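# Carry the coat stand into the taped area next door

## Task

Bring the coat stand into the adjoining room and leave it standing with each of its four feet fully within the yellow tape border, none touching the tape. At the end the coffee table must still be upright, the robot must not have tipped over or be left leaning, and the stand must stay in place without the robot holding it.

## Robot and tools

Robot: a Hello Robot Stretch 3 with one arm. It has a two-wheel base (0.33 m long, 0.34 m wide) that can only drive forward/back and turn in place, a lift sliding up a mast, and a telescoping arm that reaches out to the robot's right side, ending in a wrist (yaw, pitch, roll) and a gripper. The gripper cannot move forward on its own; you drive the base for that. Turns pivot about the wheel-axle midpoint, 0.05 m behind the front edge. With the arm in and the wrist folded, a turn sweeps a 0.28 m radius; an unfolded level wrist reaches past that.

Frames: the base frame has its origin on the floor between the drive wheels, x forward, y left, z up. hand_pose is reported in it, at the point where closed fingertips meet. The odometry frame is the base frame at the start; heading runs -3.142 to 3.142, positive to the left.

Tool execute_actions takes "actions", a list run in order (empty list = just report). Each action may hold "robot", "steps" (1 to 450 control steps, 30 per second; default 1) and "until". {"steps": n} alone waits. "robot" is one command, a queue (a list of up to 8 commands run one after another, which may include {"pause_s": s}, max 15), or {"stop": true}, which brakes everything and clears the queue.
- "base": exactly one key. translate_m is a relative drive in metres from where the base is when the command starts, positive forward, magnitude at most 1. rotate_rad is a relative turn in place in radians, positive counter-clockwise (left), magnitude at most 3.2.
- "joints": a single object of absolute targets by name; joints left out keep their target. lift_m 0 to 1.1 (arm height); arm_m 0 to 0.52 (extension); wrist_yaw_rad -1.345 to 4.42 (0 along the arm, positive toward the front, 3.0 folded over the base); wrist_pitch_rad -1.57 to 0.451 (negative tips fingers down); wrist_roll_rad -2.911 to 2.911; gripper_m -0.089 to 0.179 (wider is higher; actual fingertip gap is smaller, 0 below 0.007); head_pan_rad -3.953 to 1.73 (positive left, -1.57 looks along the arm); head_tilt_rad -1.53 to 0.419 (negative down).
- "contact_limits": {"arm_m": effort percent 1 to 100}, the effort at which the arm's motion halts; lower is gentler.
Base and joint motions begin together and keep running across later actions and while you think. A new command overrides at once and drops the rest of an older queue. "until" ends an action early: {"robot": {"status": "ended"}} waits for all motion and the queue to finish; other fields use comparisons like [">", 0.3] or a status word / ["!=", "moving"]; {"any": {"status": "ended"}} fires when the first motion ends. An invalid or out-of-range value rejects the whole call.

Full base speed (0.30 m/s, 1.9 rad/s) needs the arm stowed: lift_m under 0.30, arm_m under 0.03, wrist_yaw_rad over 2.54; otherwise 0.10 m/s and 0.63 rad/s.

Gripping: close to a value below the object's width; to let go, open at least 0.02 beyond where the pads met it. Readings and "done" do not prove a grasp; check images. Over-squeezing triggers a force cutback, so heavy items may slip.

Wrist safety: fold or unfold only with lift_m 0.32 to 0.95, wrist_pitch_rad -0.4, roll near 0; once folded, lift may go to 0.25. With yaw below -0.4 keep pitch at -0.5 or lower.

Tipping: pushing an unyielding object with the gripper higher than about 0.45 m, pushing twice after a contact_stop, driving while holding or hooking something fixed, or snagging furniture (worst when reversing) can tip the robot. Recover by reversing the last move in small steps, freeing the gripper, and lowering lift_m to about 0.2 if still leaning.

Results show one moment: base_status with progress in brackets, joint_goals, joint_status, measured_speeds, refusals/queue/queue_left, base_odometry, turned_by_wheels and turned_by_imu, base_tilt (degrees, forward and right positive, offset up to ~4), motor_effort (percent, peak in brackets, fairly noisy; positive wheels = forward), lidar_m (12 sectors of 30 degrees from straight ahead counter-clockwise, plane 0.17 m high, "-" = nothing), wrist_depth_mm and head_depth_mm (7x7 depth grids). Status words: moving, done, off_target (resting away from goal, may still push), contact_stop (arm or lift pressed something and went slack), time_out, stopped, not_commanded, torque_fault (a wrist servo off for 10 s; avoid). robot.on_its_own reports goals the robot changed itself, slack or off joints, and tilt of 3 degrees or more. refused:/dropped: lines name the failed goal, counting from 0; replaced: is informational. Each result also gives one image from head_camera, nav_camera and wrist_camera (the head two follow head pan/tilt).

Tool zoom_image: {"camera": one of head_camera, nav_camera, wrist_camera, "region": [x0, y0, x1, y1]} in pixels of that camera's latest image, top-left origin, at most 504 by 504.

Avoid drops, slams, hard collisions and knocking things over. A loose object may occasionally get a brief shove from outside.

Each tool is called as a command line: name --argument value for each argument, lists and objects as JSON in quotes; but a table of rows of numbers goes row by row, as --pt "numbers of a row", without its own name.

## Session

execute_actions --actions '[]'

Scene clock: 0.00 s.
robot.base_odometry: x=+0.000 y=+0.000 heading=+0.000 (m, m, rad; robot's odometry frame)
robot.turned_by_wheels: +0.000 (rad since the last result)
robot.turned_by_imu: +0.000 (rad since the last result)
robot.base_tilt: forward=+1.9 right=-0.1 (deg)
robot.lidar_m: 1.55 1.91 1.83 1.34 0.96 0.92 0.95 0.74 0.71 0.73 0.98 2.51
robot.head_depth_mm: 2065 2690 2687 2685 2694 2704 2343 / 2073 2789 2806 2819 2794 2841 2329 / 2080 2898 2937 2951 2954 2924 2205 / 2092 3051 3142 3132 3131 3117 2277 / 2109 2956 3090 3146 3154 3052 2280 / 2113 2618 2670 2679 2698 2728 2263 / 2141 2336 2355 2369 2381 2435 2244
robot.base_status: not_commanded
robot.joint_positions: lift_m=+0.581 arm_m=+0.000 wrist_yaw_rad=+3.058 wrist_pitch_rad=-0.450 wrist_roll_rad=+0.010 gripper_m=+0.037 head_pan_rad=+0.000 head_tilt_rad=-0.002
robot.joint_goals: lift_m=+0.581 arm_m=+0.000 wrist_yaw_rad=+3.058 wrist_pitch_rad=-0.450 wrist_roll_rad=+0.010 gripper_m=+0.037 head_pan_rad=+0.000 head_tilt_rad=-0.002
robot.joint_status: lift_m=not_commanded arm_m=not_commanded wrist_yaw_rad=not_commanded wrist_pitch_rad=not_commanded wrist_roll_rad=not_commanded gripper_m=not_commanded head_pan_rad=not_commanded head_tilt_rad=not_commanded
robot.measured_speeds: translate_m=+0.000 rotate_rad=+0.000 lift_m=+0.000 arm_m=+0.000 wrist_yaw_rad=+0.000 wrist_pitch_rad=+0.000 wrist_roll_rad=+0.000 head_pan_rad=+0.000 head_tilt_rad=+0.000
robot: refusals=0 queue=idle queue_left=0
robot.motor_effort: left_wheel=+0 right_wheel=+0 lift_m=+23 arm_m=-1 wrist_yaw_rad=+0 wrist_pitch_rad=+5 wrist_roll_rad=+0 gripper_m=+0 head_pan_rad=+0 head_tilt_rad=+2 (%)
robot.hand_pose: x=-0.0029 y=+0.0745 z=+0.5866 quat_wxyz=(+0.187, +0.698, +0.128, +0.679) (m; robot's base frame)
robot.wrist_depth_mm: 784 919 - - - - - / 805 985 - - - - - / 849 - - - - - - / 861 - - - - - - / 911 - - - - - - / 837 854 - 869 893 887 883 / 747 757 746 748 738 772 767
pictures: head_camera (sideways: a quarter turn clockwise sets it upright), nav_camera (sideways: a quarter turn counterclockwise sets it upright), wrist_camera
Images, in order (width x height): head_camera 896x504, nav_camera 672x504, wrist_camera 644x364.

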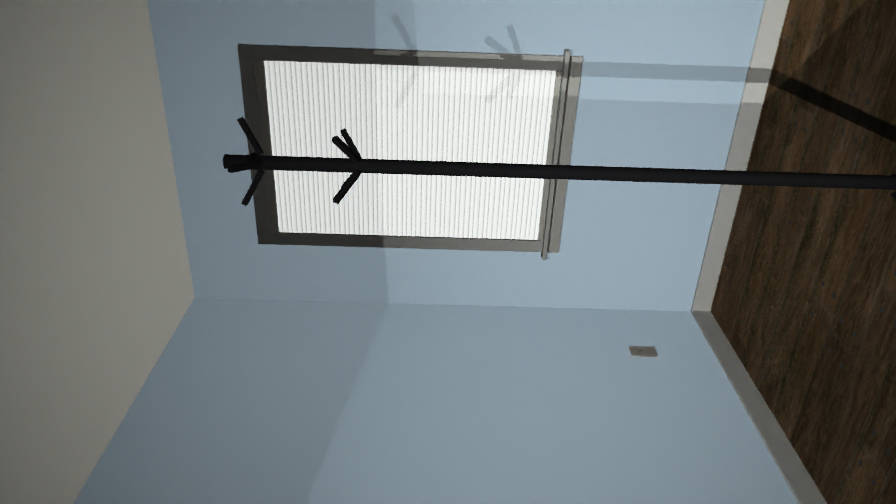

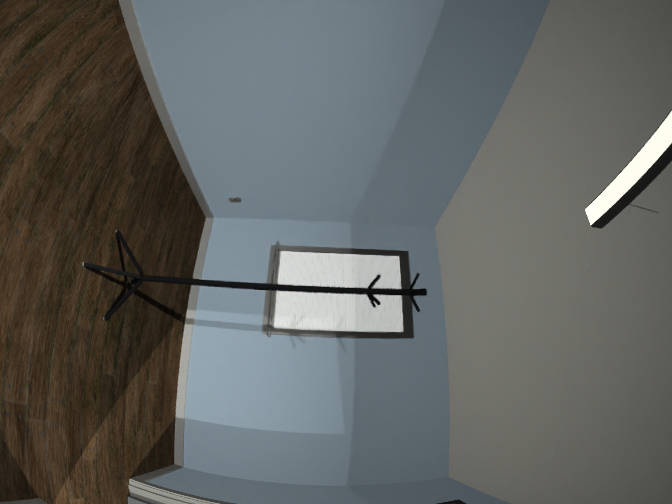

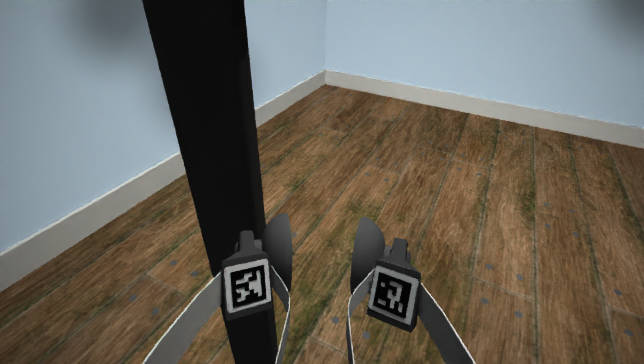

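execute_actions --actions '[{"robot":{"joints":{"head_pan_rad":-1.2,"head_tilt_rad":-0.6}},"steps":200,"until":{"robot":{"status":"ended"}}}]'

execute_actions --actions '[{"robot":{"joints":{"head_pan_rad":-2.6}},"steps":200,"until":{"robot":{"status":"ended"}}}]'

Scene clock: 1.73 s.
robot.base_odometry: x=+0.000 y=+0.000 heading=+0.000 (m, m, rad; robot's odometry frame)
robot.turned_by_wheels: +0.000 (rad since the last result)
robot.turned_by_imu: +0.000 (rad since the last result)
robot.base_tilt: forward=+1.9 right=-0.1 (deg)
robot.lidar_m: 1.55 1.91 1.83 1.34 0.96 0.92 0.95 0.74 0.71 0.73 0.98 2.51
robot.head_depth_mm: 709 760 815 882 960 1051 1159 / 774 832 903 980 1081 1205 1239 / 850 922 1008 1112 1239 1373 1262 / 946 1037 1138 1274 1450 1471 1261 / 1050 1167 1304 1504 1658 1468 1250 / 1868 2043 2252 2187 1759 1462 1248 / 1784 1962 2136 2193 1741 1454 1252
robot.base_status: not_commanded
robot.joint_positions: lift_m=+0.581 arm_m=+0.000 wrist_yaw_rad=+3.058 wrist_pitch_rad=-0.450 wrist_roll_rad=+0.010 gripper_m=+0.037 head_pan_rad=-1.193 head_tilt_rad=-0.592
robot.joint_goals: lift_m=+0.581 arm_m=+0.000 wrist_yaw_rad=+3.058 wrist_pitch_rad=-0.450 wrist_roll_rad=+0.010 gripper_m=+0.037 head_pan_rad=-1.200 head_tilt_rad=-0.600
robot.joint_status: lift_m=not_commanded arm_m=not_commanded wrist_yaw_rad=not_commanded wrist_pitch_rad=not_commanded wrist_roll_rad=not_commanded gripper_m=not_commanded head_pan_rad=done head_tilt_rad=done
robot.measured_speeds: translate_m=+0.000 rotate_rad=+0.000 lift_m=+0.000 arm_m=+0.000 wrist_yaw_rad=+0.000 wrist_pitch_rad=+0.000 wrist_roll_rad=+0.000 head_pan_rad=+0.000 head_tilt_rad=+0.000
robot: refusals=0 queue=done queue_left=0
robot.motor_effort: left_wheel=+0(0) right_wheel=+0(1) lift_m=+23(23) arm_m=-1(1) wrist_yaw_rad=+0(0) wrist_pitch_rad=+4(5) wrist_roll_rad=+0(0) gripper_m=+0(0) head_pan_rad=-4(43) head_tilt_rad=-6(47) (%)
robot.hand_pose: x=-0.0029 y=+0.0745 z=+0.5866 quat_wxyz=(+0.187, +0.698, +0.128, +0.679) (m; robot's base frame)
robot.wrist_depth_mm: 772 916 - - - - - / 808 982 - - - - - / 836 - - - - - - / 880 - - - - - - / 913 - - - - - - / 853 874 - 867 936 881 905 / 728 745 725 740 747 777 776
pictures: head_camera (sideways: a quarter turn clockwise sets it upright), nav_camera (sideways: a quarter turn counterclockwise sets it upright), wrist_camera
Images, in order (width x height): head_camera 896x504, nav_camera 672x504, wrist_camera 644x364.

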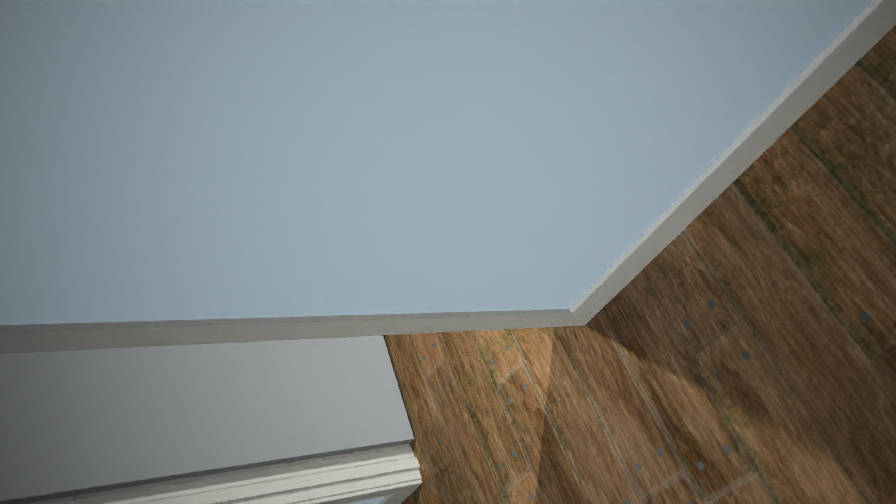

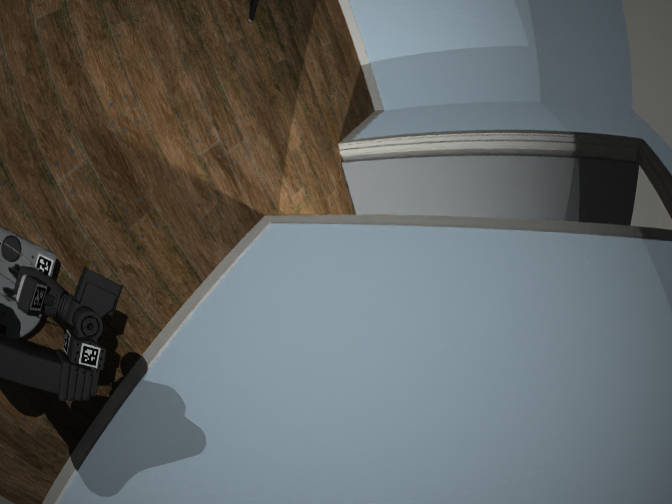

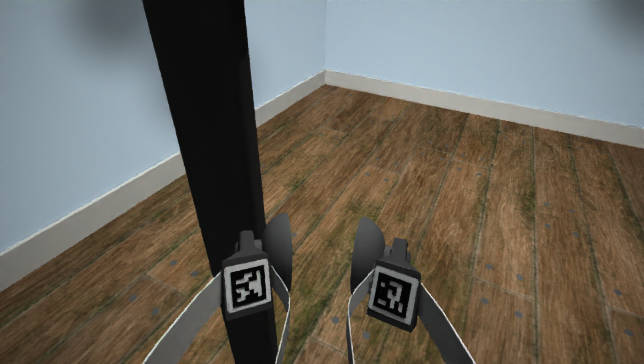

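Scene clock: 2.97 s.
robot.base_odometry: x=+0.000 y=+0.000 heading=+0.000 (m, m, rad; robot's odometry frame)
robot.turned_by_wheels: +0.000 (rad since the last result)
robot.turned_by_imu: +0.000 (rad since the last result)
robot.base_tilt: forward=+1.9 right=-0.1 (deg)
robot.lidar_m: 1.55 1.91 1.83 1.34 0.96 0.92 0.95 0.74 0.71 0.73 0.98 2.52
robot.head_depth_mm: 793 895 1021 1189 1367 1441 1264 / 750 838 948 1097 1286 1439 1265 / 711 790 887 1011 1179 1372 1258 / 679 745 833 939 1087 1272 1250 / 642 707 782 879 1000 1162 1246 / 614 673 739 824 931 1071 1200 / 587 640 701 777 873 993 1139
robot.base_status: not_commanded
robot.joint_positions: lift_m=+0.581 arm_m=+0.000 wrist_yaw_rad=+3.058 wrist_pitch_rad=-0.450 wrist_roll_rad=+0.010 gripper_m=+0.037 head_pan_rad=-2.593 head_tilt_rad=-0.592
robot.joint_goals: lift_m=+0.581 arm_m=+0.000 wrist_yaw_rad=+3.058 wrist_pitch_rad=-0.450 wrist_roll_rad=+0.010 gripper_m=+0.037 head_pan_rad=-2.600 head_tilt_rad=-0.600
robot.joint_status: lift_m=not_commanded arm_m=not_commanded wrist_yaw_rad=not_commanded wrist_pitch_rad=not_commanded wrist_roll_rad=not_commanded gripper_m=not_commanded head_pan_rad=done head_tilt_rad=done
robot.measured_speeds: translate_m=+0.000 rotate_rad=+0.000 lift_m=+0.000 arm_m=+0.000 wrist_yaw_rad=+0.000 wrist_pitch_rad=+0.000 wrist_roll_rad=+0.000 head_pan_rad=+0.000 head_tilt_rad=+0.000
robot: refusals=0 queue=done queue_left=0
robot.motor_effort: left_wheel=+0(0) right_wheel=+0(0) lift_m=+23(23) arm_m=-1(1) wrist_yaw_rad=+1(0) wrist_pitch_rad=+5(5) wrist_roll_rad=+0(0) gripper_m=+0(0) head_pan_rad=-4(44) head_tilt_rad=-5(6) (%)
robot.hand_pose: x=-0.0029 y=+0.0745 z=+0.5866 quat_wxyz=(+0.187, +0.698, +0.128, +0.679) (m; robot's base frame)
robot.wrist_depth_mm: 761 957 - - - - - / 806 955 - - - - - / 837 - - - - - - / 874 - - - - - - / 897 995 - - - - - / 863 855 - 868 886 882 910 / 740 754 725 751 746 759 782
pictures: head_camera (sideways: a quarter turn clockwise sets it upright), nav_camera (sideways: a quarter turn counterclockwise sets it upright), wrist_camera
Images, in order (width x height): head_camera 896x504, nav_camera 672x504, wrist_camera 644x364.

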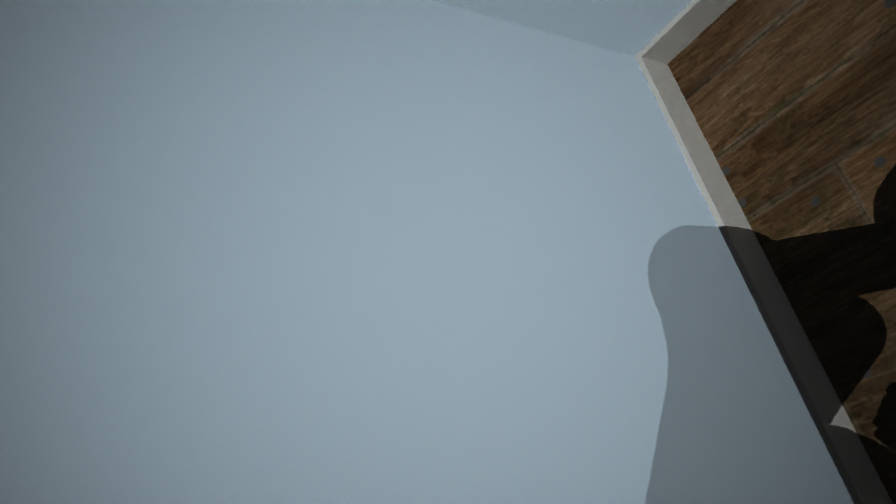

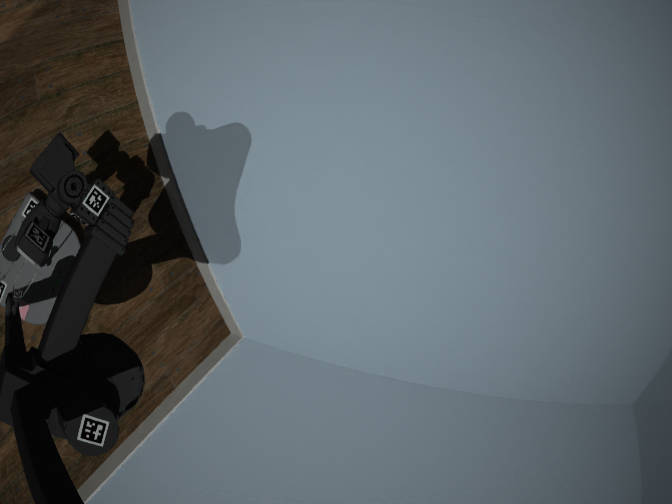

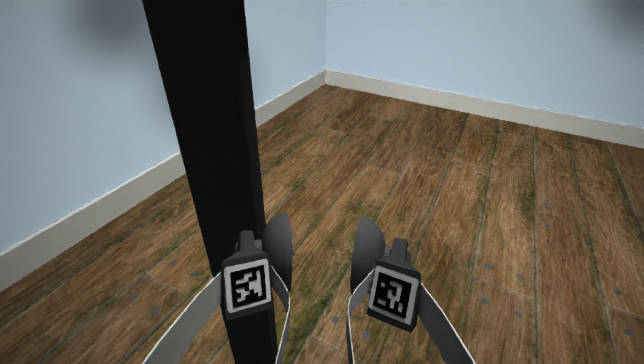

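execute_actions --actions '[{"robot":[{"joints":{"lift_m":0.27,"head_pan_rad":-1.45,"head_tilt_rad":-0.5},"base":{"rotate_rad":-0.6}},{"base":{"translate_m":0.7}},{"base":{"translate_m":0.7}}],"steps":450,"until":{"robot":{"status":"ended"}}}]'

Scene clock: 15.50 s.
robot.base_odometry: x=+1.156 y=-0.790 heading=-0.600 (m, m, rad; robot's odometry frame)
robot.turned_by_wheels: -0.600 (rad since the last result)
robot.turned_by_imu: -0.598 (rad since the last result)
robot.base_tilt: forward=+1.9 right=-0.1 (deg)
robot.lidar_m: 1.46 1.48 1.89 0.66 2.00 2.49 2.32 0.89 0.62 2.81 0.92 0.85
robot.head_depth_mm: 2374 2579 2813 2584 1962 1473 907 / 2384 2550 2807 2521 1950 1579 1329 / 2367 2576 2823 2533 1964 1577 1328 / 2386 2579 2802 2519 1946 1562 1320 / 2379 2589 2831 2522 1932 1561 1314 / 2383 2605 2855 2519 1916 1559 1309 / 2365 2546 1608 1634 1699 1560 1309
robot.base_status: done (translate_m +0.7000 of +0.7000)
robot.joint_positions: lift_m=+0.270 arm_m=+0.000 wrist_yaw_rad=+3.058 wrist_pitch_rad=-0.451 wrist_roll_rad=+0.010 gripper_m=+0.037 head_pan_rad=-1.457 head_tilt_rad=-0.507
robot.joint_goals: lift_m=+0.270 arm_m=+0.000 wrist_yaw_rad=+3.058 wrist_pitch_rad=-0.451 wrist_roll_rad=+0.010 gripper_m=+0.037 head_pan_rad=-1.450 head_tilt_rad=-0.500
robot.joint_status: lift_m=done arm_m=not_commanded wrist_yaw_rad=not_commanded wrist_pitch_rad=not_commanded wrist_roll_rad=not_commanded gripper_m=not_commanded head_pan_rad=done head_tilt_rad=done
robot.measured_speeds: translate_m=+0.000 rotate_rad=+0.000 lift_m=+0.000 arm_m=+0.000 wrist_yaw_rad=+0.000 wrist_pitch_rad=+0.000 wrist_roll_rad=+0.000 head_pan_rad=+0.000 head_tilt_rad=+0.000
robot: refusals=0 queue=done queue_left=0
robot.motor_effort: left_wheel=+1(8) right_wheel=-2(6) lift_m=+14(19) arm_m=-1(1) wrist_yaw_rad=+0(1) wrist_pitch_rad=+5(5) wrist_roll_rad=+0(0) gripper_m=+0(0) head_pan_rad=+3(44) head_tilt_rad=+4(16) (%)
robot.hand_pose: x=-0.0029 y=+0.0745 z=+0.2759 quat_wxyz=(+0.188, +0.698, +0.128, +0.679) (m; robot's base frame)
robot.wrist_depth_mm: - - - - - - - / - - - - - - - / 845 874 - 890 910 942 966 / 678 692 - 702 712 732 731 / 554 566 - 574 588 590 602 / 472 - - - 500 495 497 / - - - - 412 430 432
pictures: head_camera (sideways: a quarter turn clockwise sets it upright), nav_camera (sideways: a quarter turn counterclockwise sets it upright), wrist_camera
Images, in order (width x height): head_camera 896x504, nav_camera 672x504, wrist_camera 644x364.

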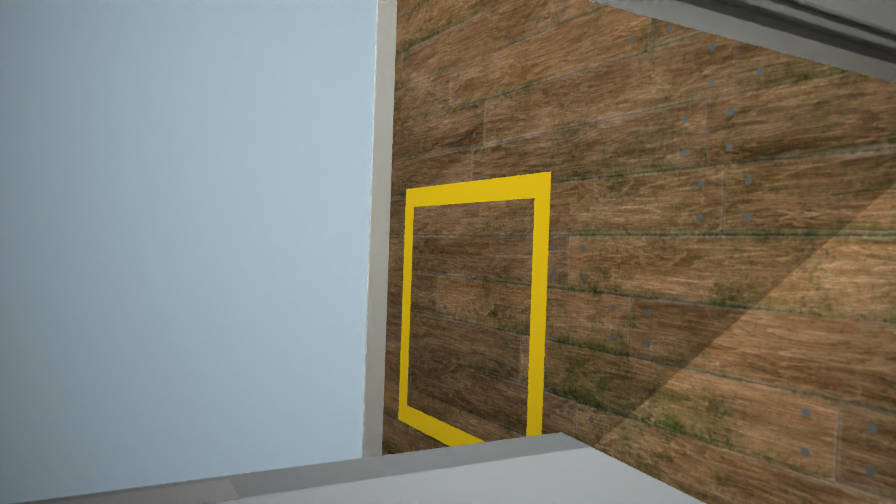

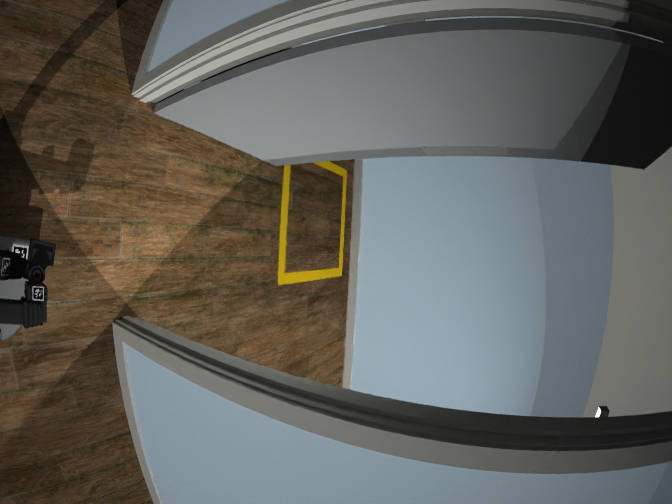

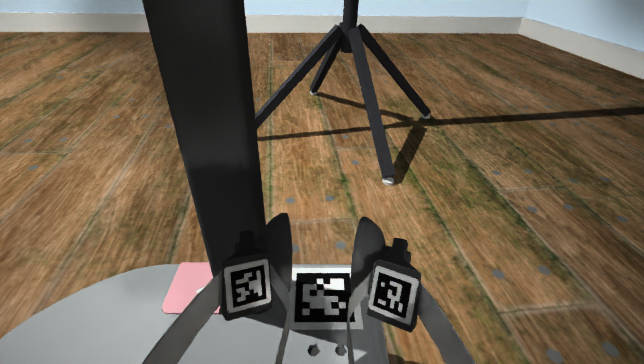

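execute_actions --actions '[{"robot":[{"joints":{"lift_m":0.9,"head_pan_rad":-0.3,"head_tilt_rad":-1.0,"gripper_m":0.17},"base":{"rotate_rad":1.85}},{"joints":{"wrist_yaw_rad":1.57}},{"joints":{"wrist_pitch_rad":0}}],"steps":450,"until":{"robot":{"status":"ended"}}}]'

Scene clock: 25.47 s.
robot.base_odometry: x=+1.156 y=-0.790 heading=+1.250 (m, m, rad; robot's odometry frame)
robot.turned_by_wheels: +1.850 (rad since the last result)
robot.turned_by_imu: +1.842 (rad since the last result)
robot.base_tilt: forward=+1.9 right=+0.0 (deg)
robot.lidar_m: 0.73 2.19 2.33 1.31 0.69 0.62 1.29 0.85 1.00 1.46 1.62 0.66
robot.head_depth_mm: 1993 1949 1694 1505 1392 1209 1119 / 1953 1946 1700 1479 1340 1220 1119 / 1845 1856 1664 1481 1328 1222 1130 / 1916 1929 1685 1428 1344 1217 1114 / 1900 1927 1677 1471 1345 1216 1113 / 1871 1922 1673 1490 1341 1213 1112 / 1857 1913 1677 1483 1339 1215 1107
robot.base_status: done (rotate_rad +1.8499 of +1.8500)
robot.joint_positions: lift_m=+0.900 arm_m=+0.000 wrist_yaw_rad=+1.572 wrist_pitch_rad=-0.023 wrist_roll_rad=+0.010 gripper_m=+0.170 head_pan_rad=-0.307 head_tilt_rad=-0.988
robot.joint_goals: lift_m=+0.900 arm_m=+0.000 wrist_yaw_rad=+1.570 wrist_pitch_rad=+0.000 wrist_roll_rad=+0.010 gripper_m=+0.170 head_pan_rad=-0.300 head_tilt_rad=-1.000
robot.joint_status: lift_m=done arm_m=not_commanded wrist_yaw_rad=done wrist_pitch_rad=done wrist_roll_rad=not_commanded gripper_m=done head_pan_rad=done head_tilt_rad=done
robot.measured_speeds: translate_m=+0.000 rotate_rad=+0.000 lift_m=+0.000 arm_m=+0.000 wrist_yaw_rad=+0.000 wrist_pitch_rad=+0.000 wrist_roll_rad=+0.000 head_pan_rad=+0.000 head_tilt_rad=+0.000
robot: refusals=0 queue=done queue_left=0
robot.motor_effort: left_wheel=-2(6) right_wheel=+2(7) lift_m=+31(33) arm_m=-1(1) wrist_yaw_rad=-3(1) wrist_pitch_rad=+9(8) wrist_roll_rad=+0(0) gripper_m=+0(83) head_pan_rad=+4(42) head_tilt_rad=-9(50) (%)
robot.hand_pose: x=+0.2343 y=-0.1447 z=+1.0084 quat_wxyz=(+0.503, +0.508, -0.496, +0.492) (m; robot's base frame)
robot.wrist_depth_mm: - - - - - - - / - - - - - - - / - - - - - - - / - - - - - - - / - - - - - - - / - - - - - - - / - - - - - - -
pictures: head_camera (sideways: a quarter turn clockwise sets it upright), nav_camera (sideways: a quarter turn counterclockwise sets it upright), wrist_camera
Images, in order (width x height): head_camera 896x504, nav_camera 672x504, wrist_camera 644x364.

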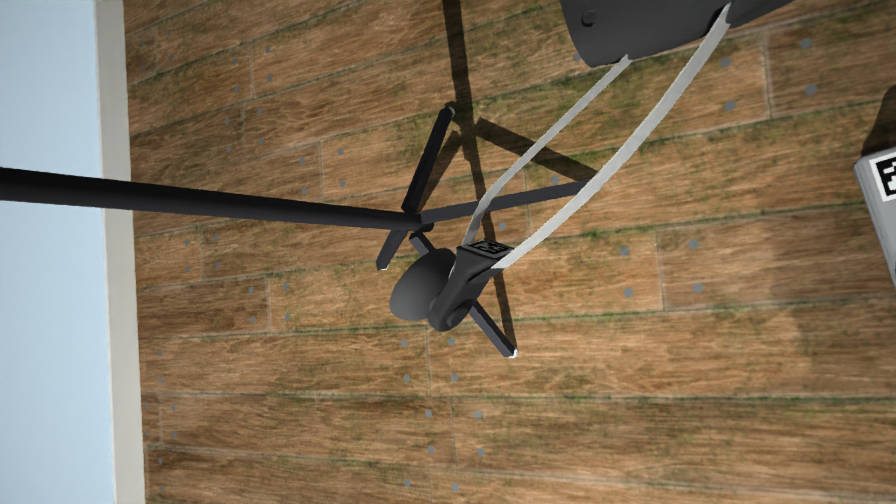

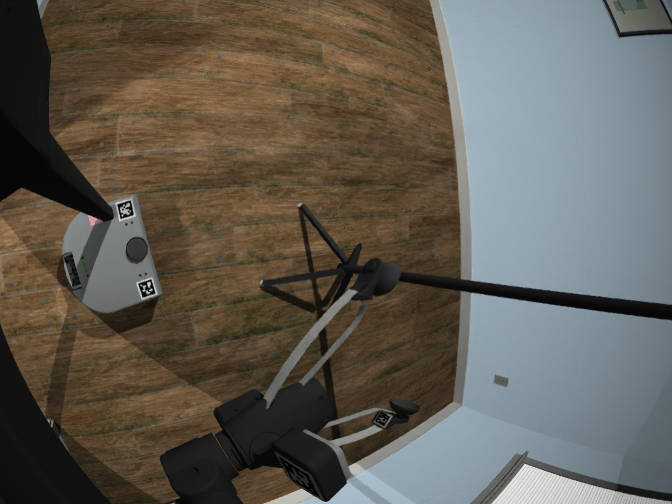

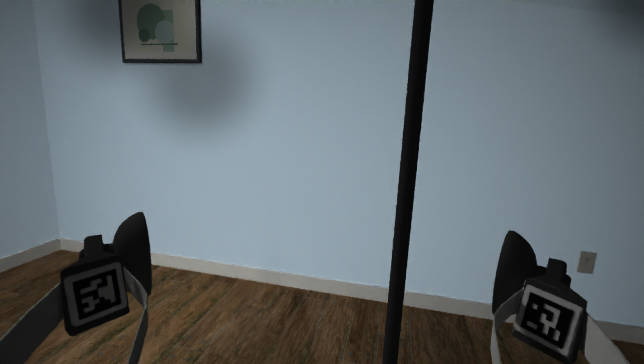

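execute_actions --actions '[{"robot":{"joints":{"arm_m":0.14,"head_pan_rad":-0.6,"head_tilt_rad":-1.2},"base":{"translate_m":0.36}},"steps":450,"until":{"robot":{"status":"ended"}}}]'

Scene clock: 30.90 s.
robot.base_odometry: x=+1.269 y=-0.449 heading=+1.250 (m, m, rad; robot's odometry frame)
robot.turned_by_wheels: +0.000 (rad since the last result)
robot.turned_by_imu: -0.001 (rad since the last result)
robot.base_tilt: forward=+1.9 right=+0.0 (deg)
robot.lidar_m: 1.62 1.80 2.27 2.15 1.12 0.93 1.47 1.15 1.53 1.52 0.37 0.39
robot.head_depth_mm: 1709 1589 1453 1353 1270 1190 1120 / 1702 1575 1456 1349 1262 1187 1122 / 483 649 1433 1342 1249 1212 - / 1704 1566 1432 1312 1257 1205 - / 1703 1559 1444 1343 1248 1187 - / 1669 1557 1444 1344 1251 1182 1114 / 1646 1554 1438 1340 1259 1178 1110
robot.base_status: done (translate_m +0.3600 of +0.3600)
robot.joint_positions: lift_m=+0.900 arm_m=+0.140 wrist_yaw_rad=+1.571 wrist_pitch_rad=-0.022 wrist_roll_rad=+0.010 gripper_m=+0.170 head_pan_rad=-0.593 head_tilt_rad=-1.185
robot.joint_goals: lift_m=+0.900 arm_m=+0.140 wrist_yaw_rad=+1.570 wrist_pitch_rad=+0.000 wrist_roll_rad=+0.010 gripper_m=+0.170 head_pan_rad=-0.600 head_tilt_rad=-1.200
robot.joint_status: lift_m=done arm_m=done wrist_yaw_rad=done wrist_pitch_rad=done wrist_roll_rad=not_commanded gripper_m=done head_pan_rad=done head_tilt_rad=done
robot.measured_speeds: translate_m=+0.000 rotate_rad=+0.000 lift_m=+0.000 arm_m=+0.000 wrist_yaw_rad=+0.000 wrist_pitch_rad=+0.000 wrist_roll_rad=+0.000 head_pan_rad=+0.000 head_tilt_rad=+0.000
robot: refusals=0 queue=done queue_left=0
robot.motor_effort: left_wheel=-2(3) right_wheel=+2(6) lift_m=+30(30) arm_m=+4(4) wrist_yaw_rad=-1(1) wrist_pitch_rad=+9(9) wrist_roll_rad=+0(0) gripper_m=+0(0) head_pan_rad=-4(26) head_tilt_rad=-10(33) (%)
robot.hand_pose: x=+0.2343 y=-0.2848 z=+1.0085 quat_wxyz=(+0.504, +0.508, -0.497, +0.492) (m; robot's base frame)
robot.wrist_depth_mm: - - - - - - - / - - - - - - - / - - - - - - - / - - - - - - - / - - - - - - - / - - - - - - - / - - - - - - -
pictures: head_camera (sideways: a quarter turn clockwise sets it upright), nav_camera (sideways: a quarter turn counterclockwise sets it upright), wrist_camera
Images, in order (width x height): head_camera 896x504, nav_camera 672x504, wrist_camera 644x364.

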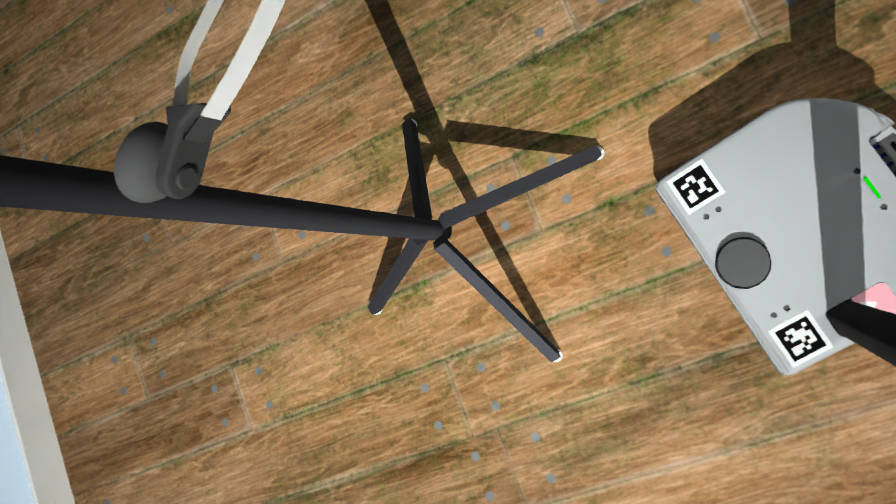

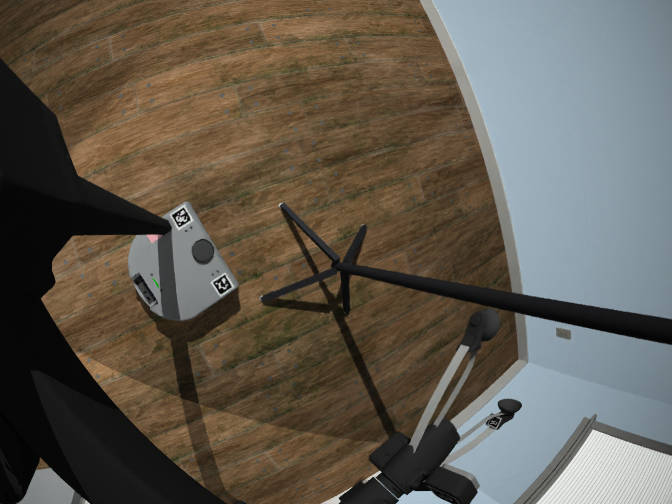

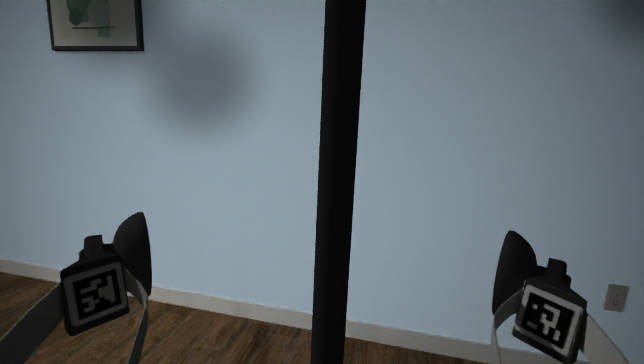

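execute_actions --actions '[{"robot":[{"joints":{"arm_m":0.148},"base":{"translate_m":0.13}},{"joints":{"gripper_m":0.045}}],"steps":450,"until":{"robot":{"status":"ended"}}}]'

Scene clock: 35.47 s.
robot.base_odometry: x=+1.310 y=-0.325 heading=+1.250 (m, m, rad; robot's odometry frame)
robot.turned_by_wheels: +0.000 (rad since the last result)
robot.turned_by_imu: -0.001 (rad since the last result)
robot.base_tilt: forward=+2.0 right=-0.1 (deg)
robot.lidar_m: 1.49 1.66 2.24 2.23 1.27 1.06 1.54 1.27 1.56 1.55 0.30 0.27
robot.head_depth_mm: 337 1534 1457 1355 1259 1185 1122 / 1735 1550 645 1350 1262 1189 1116 / 1700 1566 1446 1310 1249 1211 - / 1673 1565 1446 1334 1249 1202 - / 1641 1558 1447 1346 1254 1191 - / 1611 1557 1442 1340 1253 1181 1114 / 1560 1554 1446 1341 1253 1176 1115
robot.base_status: done (translate_m +0.1300 of +0.1300)
robot.joint_positions: lift_m=+0.900 arm_m=+0.148 wrist_yaw_rad=+1.571 wrist_pitch_rad=-0.022 wrist_roll_rad=+0.010 gripper_m=+0.045 head_pan_rad=-0.593 head_tilt_rad=-1.185
robot.joint_goals: lift_m=+0.900 arm_m=+0.148 wrist_yaw_rad=+1.570 wrist_pitch_rad=+0.000 wrist_roll_rad=+0.010 gripper_m=+0.045 head_pan_rad=-0.600 head_tilt_rad=-1.200
robot.joint_status: lift_m=done arm_m=done wrist_yaw_rad=done wrist_pitch_rad=done wrist_roll_rad=not_commanded gripper_m=done head_pan_rad=done head_tilt_rad=done
robot.measured_speeds: translate_m=+0.000 rotate_rad=+0.000 lift_m=+0.000 arm_m=+0.000 wrist_yaw_rad=+0.000 wrist_pitch_rad=+0.000 wrist_roll_rad=+0.000 head_pan_rad=+0.000 head_tilt_rad=+0.000
robot: refusals=0 queue=done queue_left=0
robot.motor_effort: left_wheel=-1(3) right_wheel=+2(6) lift_m=+31(31) arm_m=+4(3) wrist_yaw_rad=-1(0) wrist_pitch_rad=+9(9) wrist_roll_rad=+0(1) gripper_m=+0(84) head_pan_rad=-4(3) head_tilt_rad=-10(10) (%)
robot.hand_pose: x=+0.2343 y=-0.2928 z=+1.0085 quat_wxyz=(+0.504, +0.508, -0.497, +0.492) (m; robot's base frame)
robot.wrist_depth_mm: - - - 131 - - - / - - - 135 - - - / - - - 140 - - - / - - - 145 - - - / - - - 148 - - - / - - - 152 - - - / - - - 159 - - -
pictures: head_camera (sideways: a quarter turn clockwise sets it upright), nav_camera (sideways: a quarter turn counterclockwise sets it upright), wrist_camera
Images, in order (width x height): head_camera 896x504, nav_camera 672x504, wrist_camera 644x364.

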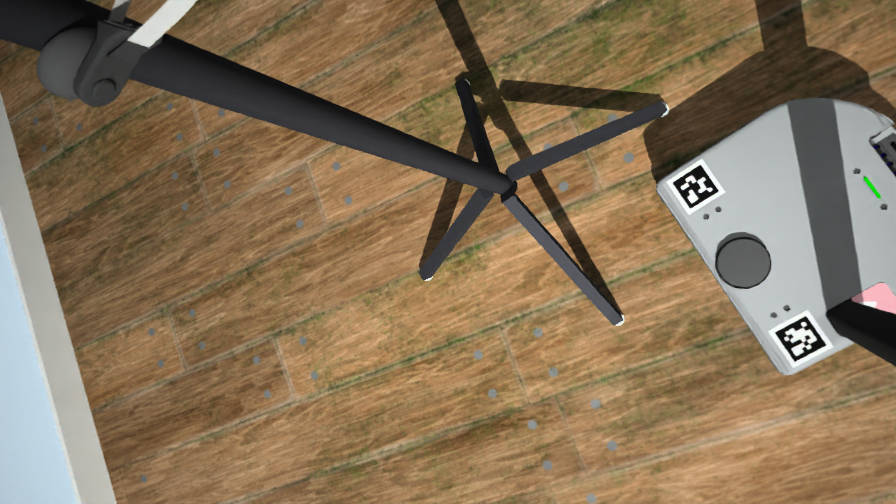

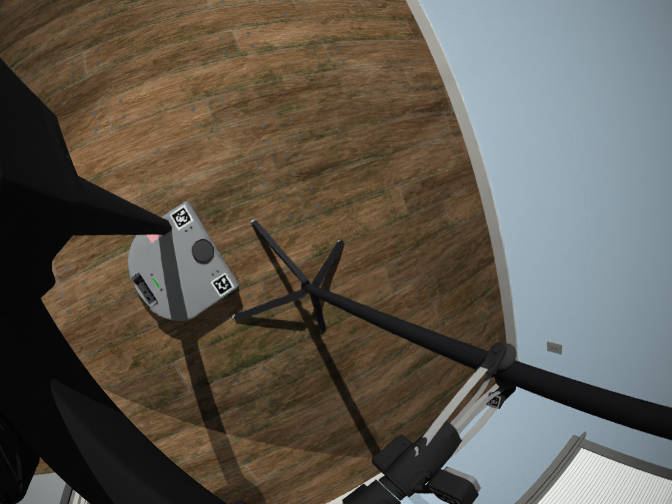

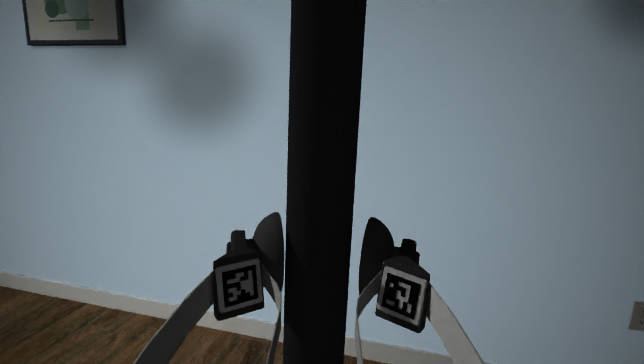

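Slightly deep.

execute_actions --actions '[{"robot":[{"base":{"translate_m":-0.025}},{"joints":{"gripper_m":-0.04}},{"joints":{"lift_m":0.94}}],"steps":450,"until":{"robot":{"status":"ended"}}}]'

Scene clock: 40.50 s.
robot.base_odometry: x=+1.302 y=-0.349 heading=+1.250 (m, m, rad; robot's odometry frame)
robot.turned_by_wheels: +0.000 (rad since the last result)
robot.turned_by_imu: +0.000 (rad since the last result)
robot.base_tilt: forward=+1.9 right=-0.1 (deg)
robot.lidar_m: 1.51 1.68 2.24 2.23 1.24 1.03 1.53 1.25 1.55 1.54 0.31 0.29
robot.head_depth_mm: 347 1567 1454 1357 1265 1185 1118 / 1696 484 1422 1346 1263 1188 1119 / 1701 1563 1433 1316 1247 1213 - / 1680 1566 1446 1335 1246 1206 - / 1654 1564 1446 1346 1258 1192 - / 1627 1559 1443 1344 1254 1181 1112 / 1575 1557 1439 1341 1255 1179 1111
robot.base_status: done (translate_m -0.0250 of -0.0250)
robot.joint_positions: lift_m=+0.939 arm_m=+0.148 wrist_yaw_rad=+1.573 wrist_pitch_rad=-0.137 wrist_roll_rad=+0.010 gripper_m=-0.036 head_pan_rad=-0.593 head_tilt_rad=-1.186
robot.joint_goals: lift_m=+0.940 arm_m=+0.148 wrist_yaw_rad=+1.570 wrist_pitch_rad=+0.000 wrist_roll_rad=+0.010 gripper_m=-0.037 head_pan_rad=-0.600 head_tilt_rad=-1.200
robot.joint_status: lift_m=done arm_m=done wrist_yaw_rad=done wrist_pitch_rad=done wrist_roll_rad=not_commanded gripper_m=done head_pan_rad=done head_tilt_rad=done
robot.measured_speeds: translate_m=+0.000 rotate_rad=+0.000 lift_m=+0.000 arm_m=+0.000 wrist_yaw_rad=+0.000 wrist_pitch_rad=+0.000 wrist_roll_rad=+0.000 head_pan_rad=+0.000 head_tilt_rad=+0.000
robot: refusals=0 queue=done queue_left=0
robot.on_its_own: wrist_pitch_rad is at rest, and its effort (+55) is outside its rest range (-20 to +32)
robot.motor_effort: left_wheel=-1(5) right_wheel=+1(11) lift_m=+37(38) arm_m=+4(4) wrist_yaw_rad=-3(5) wrist_pitch_rad=+55(55) wrist_roll_rad=+0(0) gripper_m=-19(95) head_pan_rad=-3(4) head_tilt_rad=-10(10) (%)
robot.hand_pose: x=+0.2292 y=-0.2921 z=+1.0189 quat_wxyz=(+0.531, +0.536, -0.466, +0.463) (m; robot's base frame)
robot.wrist_depth_mm: - - - 148 - - - / - - - 157 - - - / - - - 165 - - - / - - - 173 - - - / - - - 180 - - - / - - - - - - - / - - - - - - -
pictures: head_camera (sideways: a quarter turn clockwise sets it upright), nav_camera (sideways: a quarter turn counterclockwise sets it upright), wrist_camera
Images, in order (width x height): head_camera 896x504, nav_camera 672x504, wrist_camera 644x364.

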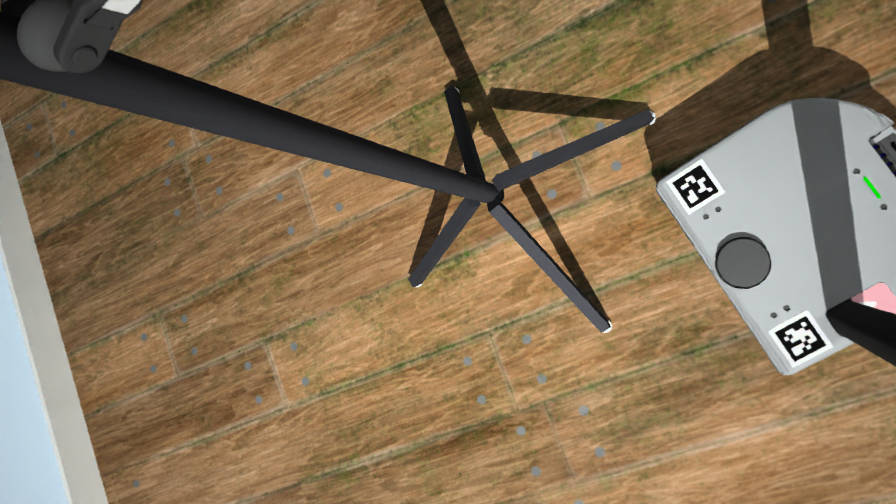

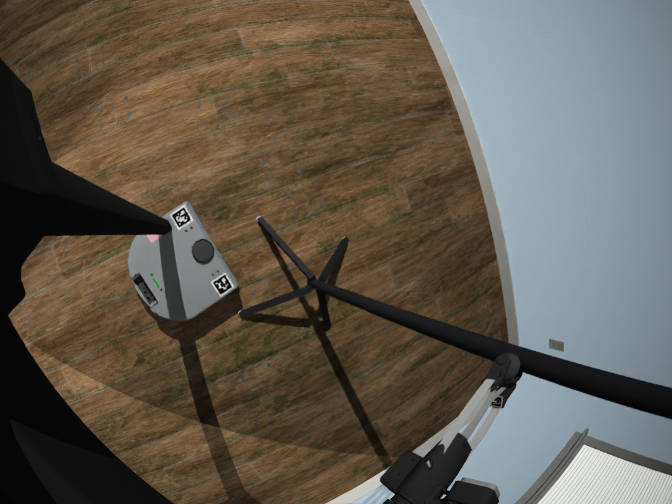

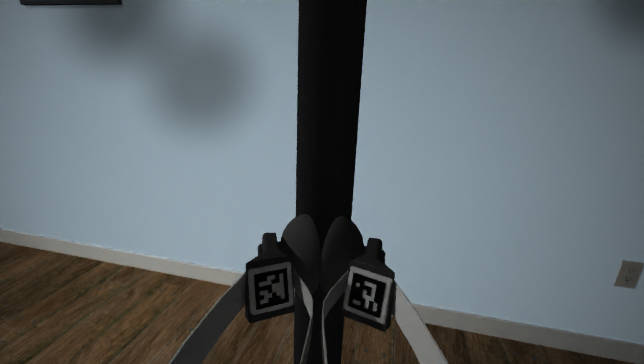

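execute_actions --actions '[{"robot":[{"joints":{"lift_m":0.9}},{"joints":{"gripper_m":0.1}},{"joints":{"lift_m":0.22},"base":{"translate_m":0.02}},{"joints":{"gripper_m":-0.03}},{"joints":{"arm_m":0.09}},{"base":{"rotate_rad":-0.1}},{"base":{"translate_m":-0.6},"joints":{"head_pan_rad":-2.2}}],"steps":450,"until":{"robot":{"status":"ended"}}},{"steps":450,"until":{"robot":{"status":"ended"}}}]'

Scene clock: 63.93 s.
robot.base_odometry: x=+1.063 y=-0.878 heading=+1.150 (m, m, rad; robot's odometry frame)
robot.turned_by_wheels: -0.100 (rad since the last result)
robot.turned_by_imu: -0.101 (rad since the last result)
robot.base_tilt: forward=+1.9 right=+0.0 (deg)
robot.lidar_m: 0.83 2.23 2.32 1.32 0.58 0.50 2.69 0.84 0.80 1.50 1.59 0.75
robot.head_depth_mm: 962 1257 1452 1350 1264 1189 1122 / 926 1160 1432 1349 1264 - - / 905 1139 1416 1349 1275 - 1096 / 967 1210 1423 1352 1275 - 1108 / 1225 1505 1447 1350 1232 1169 1115 / 1601 1552 1443 1343 1268 1185 1114 / 1596 1557 1442 1342 1252 1166 1109
robot.base_status: done (translate_m -0.6000 of -0.6000)
robot.joint_positions: lift_m=+0.220 arm_m=+0.090 wrist_yaw_rad=+1.572 wrist_pitch_rad=-0.015 wrist_roll_rad=+0.010 gripper_m=-0.021 head_pan_rad=-2.193 head_tilt_rad=-1.186
robot.joint_goals: lift_m=+0.220 arm_m=+0.090 wrist_yaw_rad=+1.570 wrist_pitch_rad=+0.000 wrist_roll_rad=+0.010 gripper_m=-0.021 head_pan_rad=-2.200 head_tilt_rad=-1.200
robot.joint_status: lift_m=done arm_m=done wrist_yaw_rad=done wrist_pitch_rad=done wrist_roll_rad=not_commanded gripper_m=done head_pan_rad=done head_tilt_rad=done
robot.measured_speeds: translate_m=+0.000 rotate_rad=+0.000 lift_m=+0.000 arm_m=+0.000 wrist_yaw_rad=+0.000 wrist_pitch_rad=+0.000 wrist_roll_rad=+0.000 head_pan_rad=+0.000 head_tilt_rad=+0.000
robot: refusals=0 queue=done queue_left=0
robot.on_its_own: gripper_m is held at -0.021, not at your -0.030, by its stall guard, which is not easing now
robot.motor_effort: left_wheel=+1(8) right_wheel=-2(25) lift_m=+14(37) arm_m=-3(16) wrist_yaw_rad=-1(100) wrist_pitch_rad=+6(55) wrist_roll_rad=+0(0) gripper_m=-9(99) head_pan_rad=-4(43) head_tilt_rad=-9(10) (%)
robot.hand_pose: x=+0.2345 y=-0.2349 z=+0.3311 quat_wxyz=(+0.502, +0.506, -0.498, +0.494) (m; robot's base frame)
robot.wrist_depth_mm: - - - - - - - / - - - - - - - / - - - - - - - / - - - - - - - / - - - - - - - / 769 783 794 - 858 862 893 / 593 598 605 596 624 639 666
pictures: head_camera (sideways: a quarter turn clockwise sets it upright), nav_camera (sideways: a quarter turn counterclockwise sets it upright), wrist_camera
Images, in order (width x height): head_camera 896x504, nav_camera 672x504, wrist_camera 644x364.

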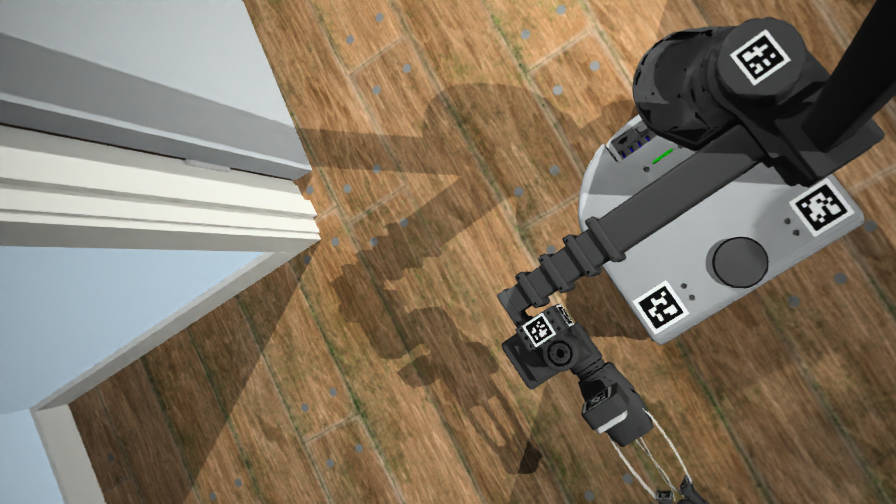

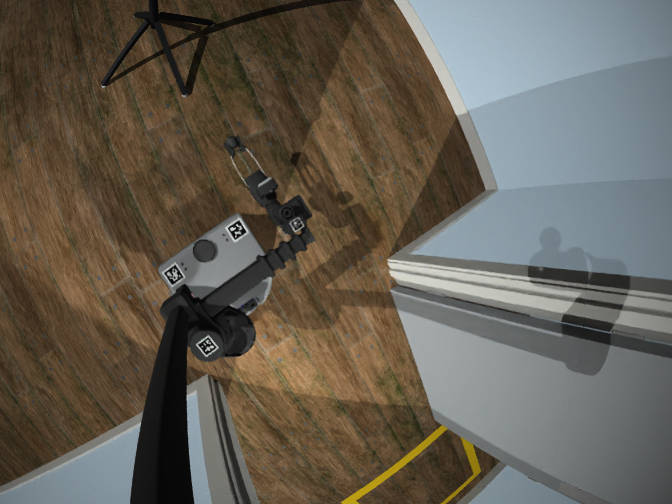

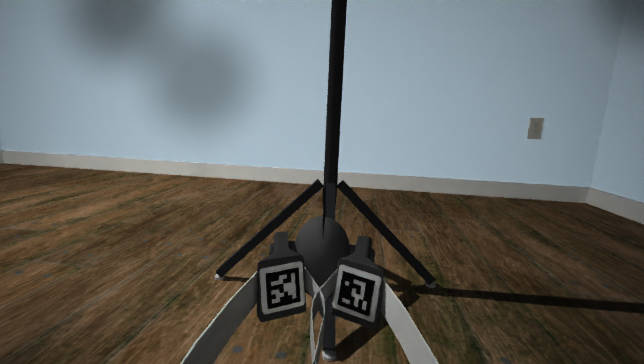

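execute_actions --actions '[{"robot":[{"joints":{"lift_m":0.34,"arm_m":0,"wrist_pitch_rad":-0.4,"head_pan_rad":-0.4,"head_tilt_rad":-1.0},"base":{"rotate_rad":-0.988}},{"joints":{"wrist_yaw_rad":3.0},"base":{"translate_m":0.15}},{"joints":{"lift_m":0.27},"base":{"translate_m":0.95}},{"base":{"rotate_rad":1.296}},{"base":{"translate_m":0.886}},{"base":{"rotate_rad":2.615},"joints":{"lift_m":0.34}},{"joints":{"wrist_yaw_rad":1.57,"arm_m":0.1,"gripper_m":0.17}},{"joints":{"lift_m":0.2,"wrist_pitch_rad":0},"base":{"translate_m":0.2}}],"steps":450,"until":{"robot":{"status":"ended"}}},{"steps":450,"until":{"robot":{"status":"ended"}}},{"steps":450,"until":{"robot":{"status":"ended"}}}]'

Scene clock: 93.00 s.
robot.base_odometry: x=+2.129 y=+0.020 heading=-2.210 (m, m, rad; robot's odometry frame)
robot.turned_by_wheels: +2.923 (rad since the last result)
robot.turned_by_imu: +2.907 (rad since the last result)
robot.base_tilt: forward=+2.0 right=-0.1 (deg)
robot.lidar_m: 1.74 1.63 1.07 0.99 1.00 0.85 0.79 0.80 1.00 2.10 2.81 0.48
robot.head_depth_mm: 2189 1910 1682 1498 1343 1222 1149 / 2093 1877 1671 1492 1337 1217 1105 / 2002 1799 1610 1443 1320 1211 1134 / 1945 1903 1664 1480 1317 1209 1126 / 1887 1894 1666 1473 1331 1211 1111 / 2219 1900 1672 1474 1323 1205 1107 / 2205 1892 1652 1469 1327 1205 1105
robot.base_status: done (translate_m +0.2000 of +0.2000)
robot.joint_positions: lift_m=+0.200 arm_m=+0.100 wrist_yaw_rad=+1.572 wrist_pitch_rad=-0.022 wrist_roll_rad=+0.010 gripper_m=+0.170 head_pan_rad=-0.407 head_tilt_rad=-1.000
robot.joint_goals: lift_m=+0.200 arm_m=+0.100 wrist_yaw_rad=+1.570 wrist_pitch_rad=+0.000 wrist_roll_rad=+0.010 gripper_m=+0.170 head_pan_rad=-0.400 head_tilt_rad=-1.000
robot.joint_status: lift_m=done arm_m=done wrist_yaw_rad=done wrist_pitch_rad=done wrist_roll_rad=not_commanded gripper_m=done head_pan_rad=done head_tilt_rad=done
robot.measured_speeds: translate_m=+0.000 rotate_rad=+0.000 lift_m=+0.000 arm_m=+0.000 wrist_yaw_rad=+0.000 wrist_pitch_rad=+0.000 wrist_roll_rad=+0.000 head_pan_rad=+0.000 head_tilt_rad=+0.000
robot: refusals=0 queue=done queue_left=0
robot.motor_effort: left_wheel=-2(6) right_wheel=+2(10) lift_m=+14(33) arm_m=+4(6) wrist_yaw_rad=-2(3) wrist_pitch_rad=+9(9) wrist_roll_rad=+0(0) gripper_m=+0(83) head_pan_rad=+3(43) head_tilt_rad=+0(25) (%)
robot.hand_pose: x=+0.2343 y=-0.2445 z=+0.3094 quat_wxyz=(+0.503, +0.508, -0.496, +0.492) (m; robot's base frame)
robot.wrist_depth_mm: - - - - - - - / - - - - - - - / - - - - - - - / - - - - - - - / - - - 941 978 - - / 755 696 741 678 694 836 847 / 536 562 545 582 581 566 631
pictures: head_camera (sideways: a quarter turn clockwise sets it upright), nav_camera (sideways: a quarter turn counterclockwise sets it upright), wrist_camera
Images, in order (width x height): head_camera 896x504, nav_camera 672x504, wrist_camera 644x364.

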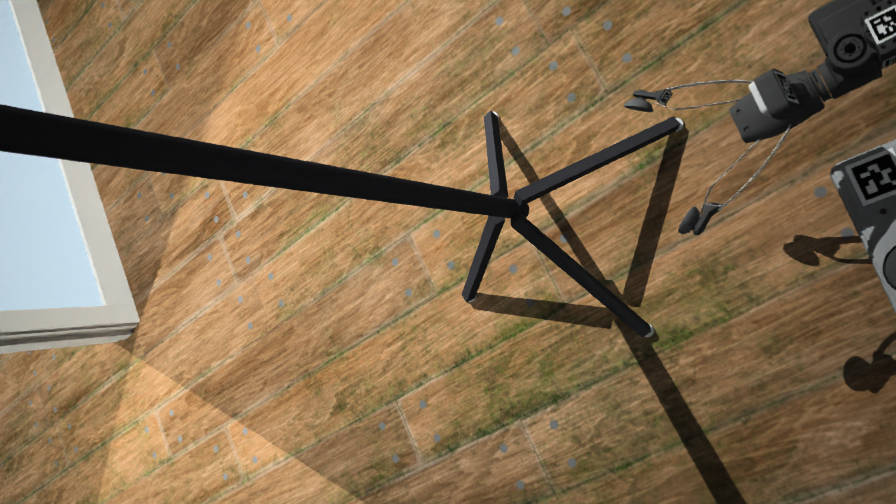

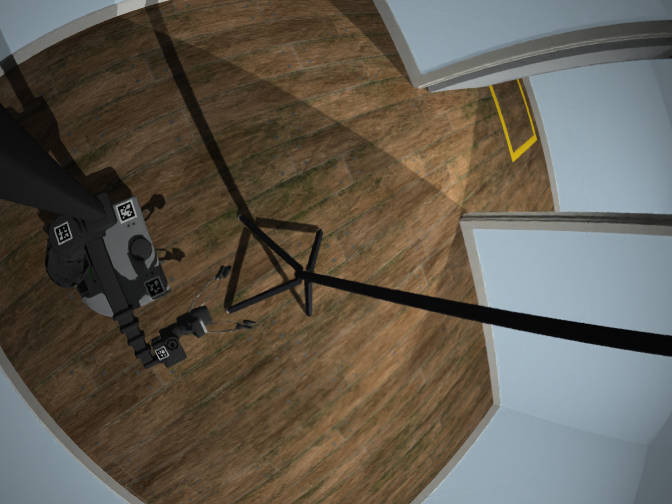

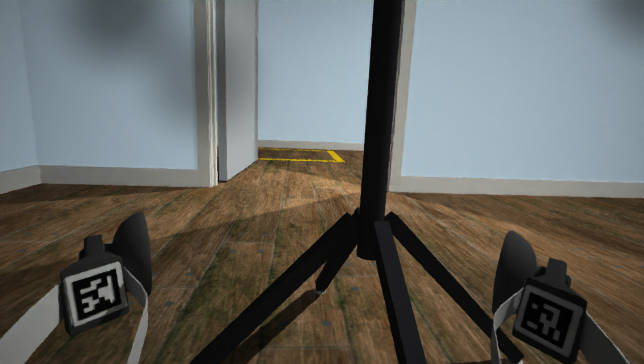

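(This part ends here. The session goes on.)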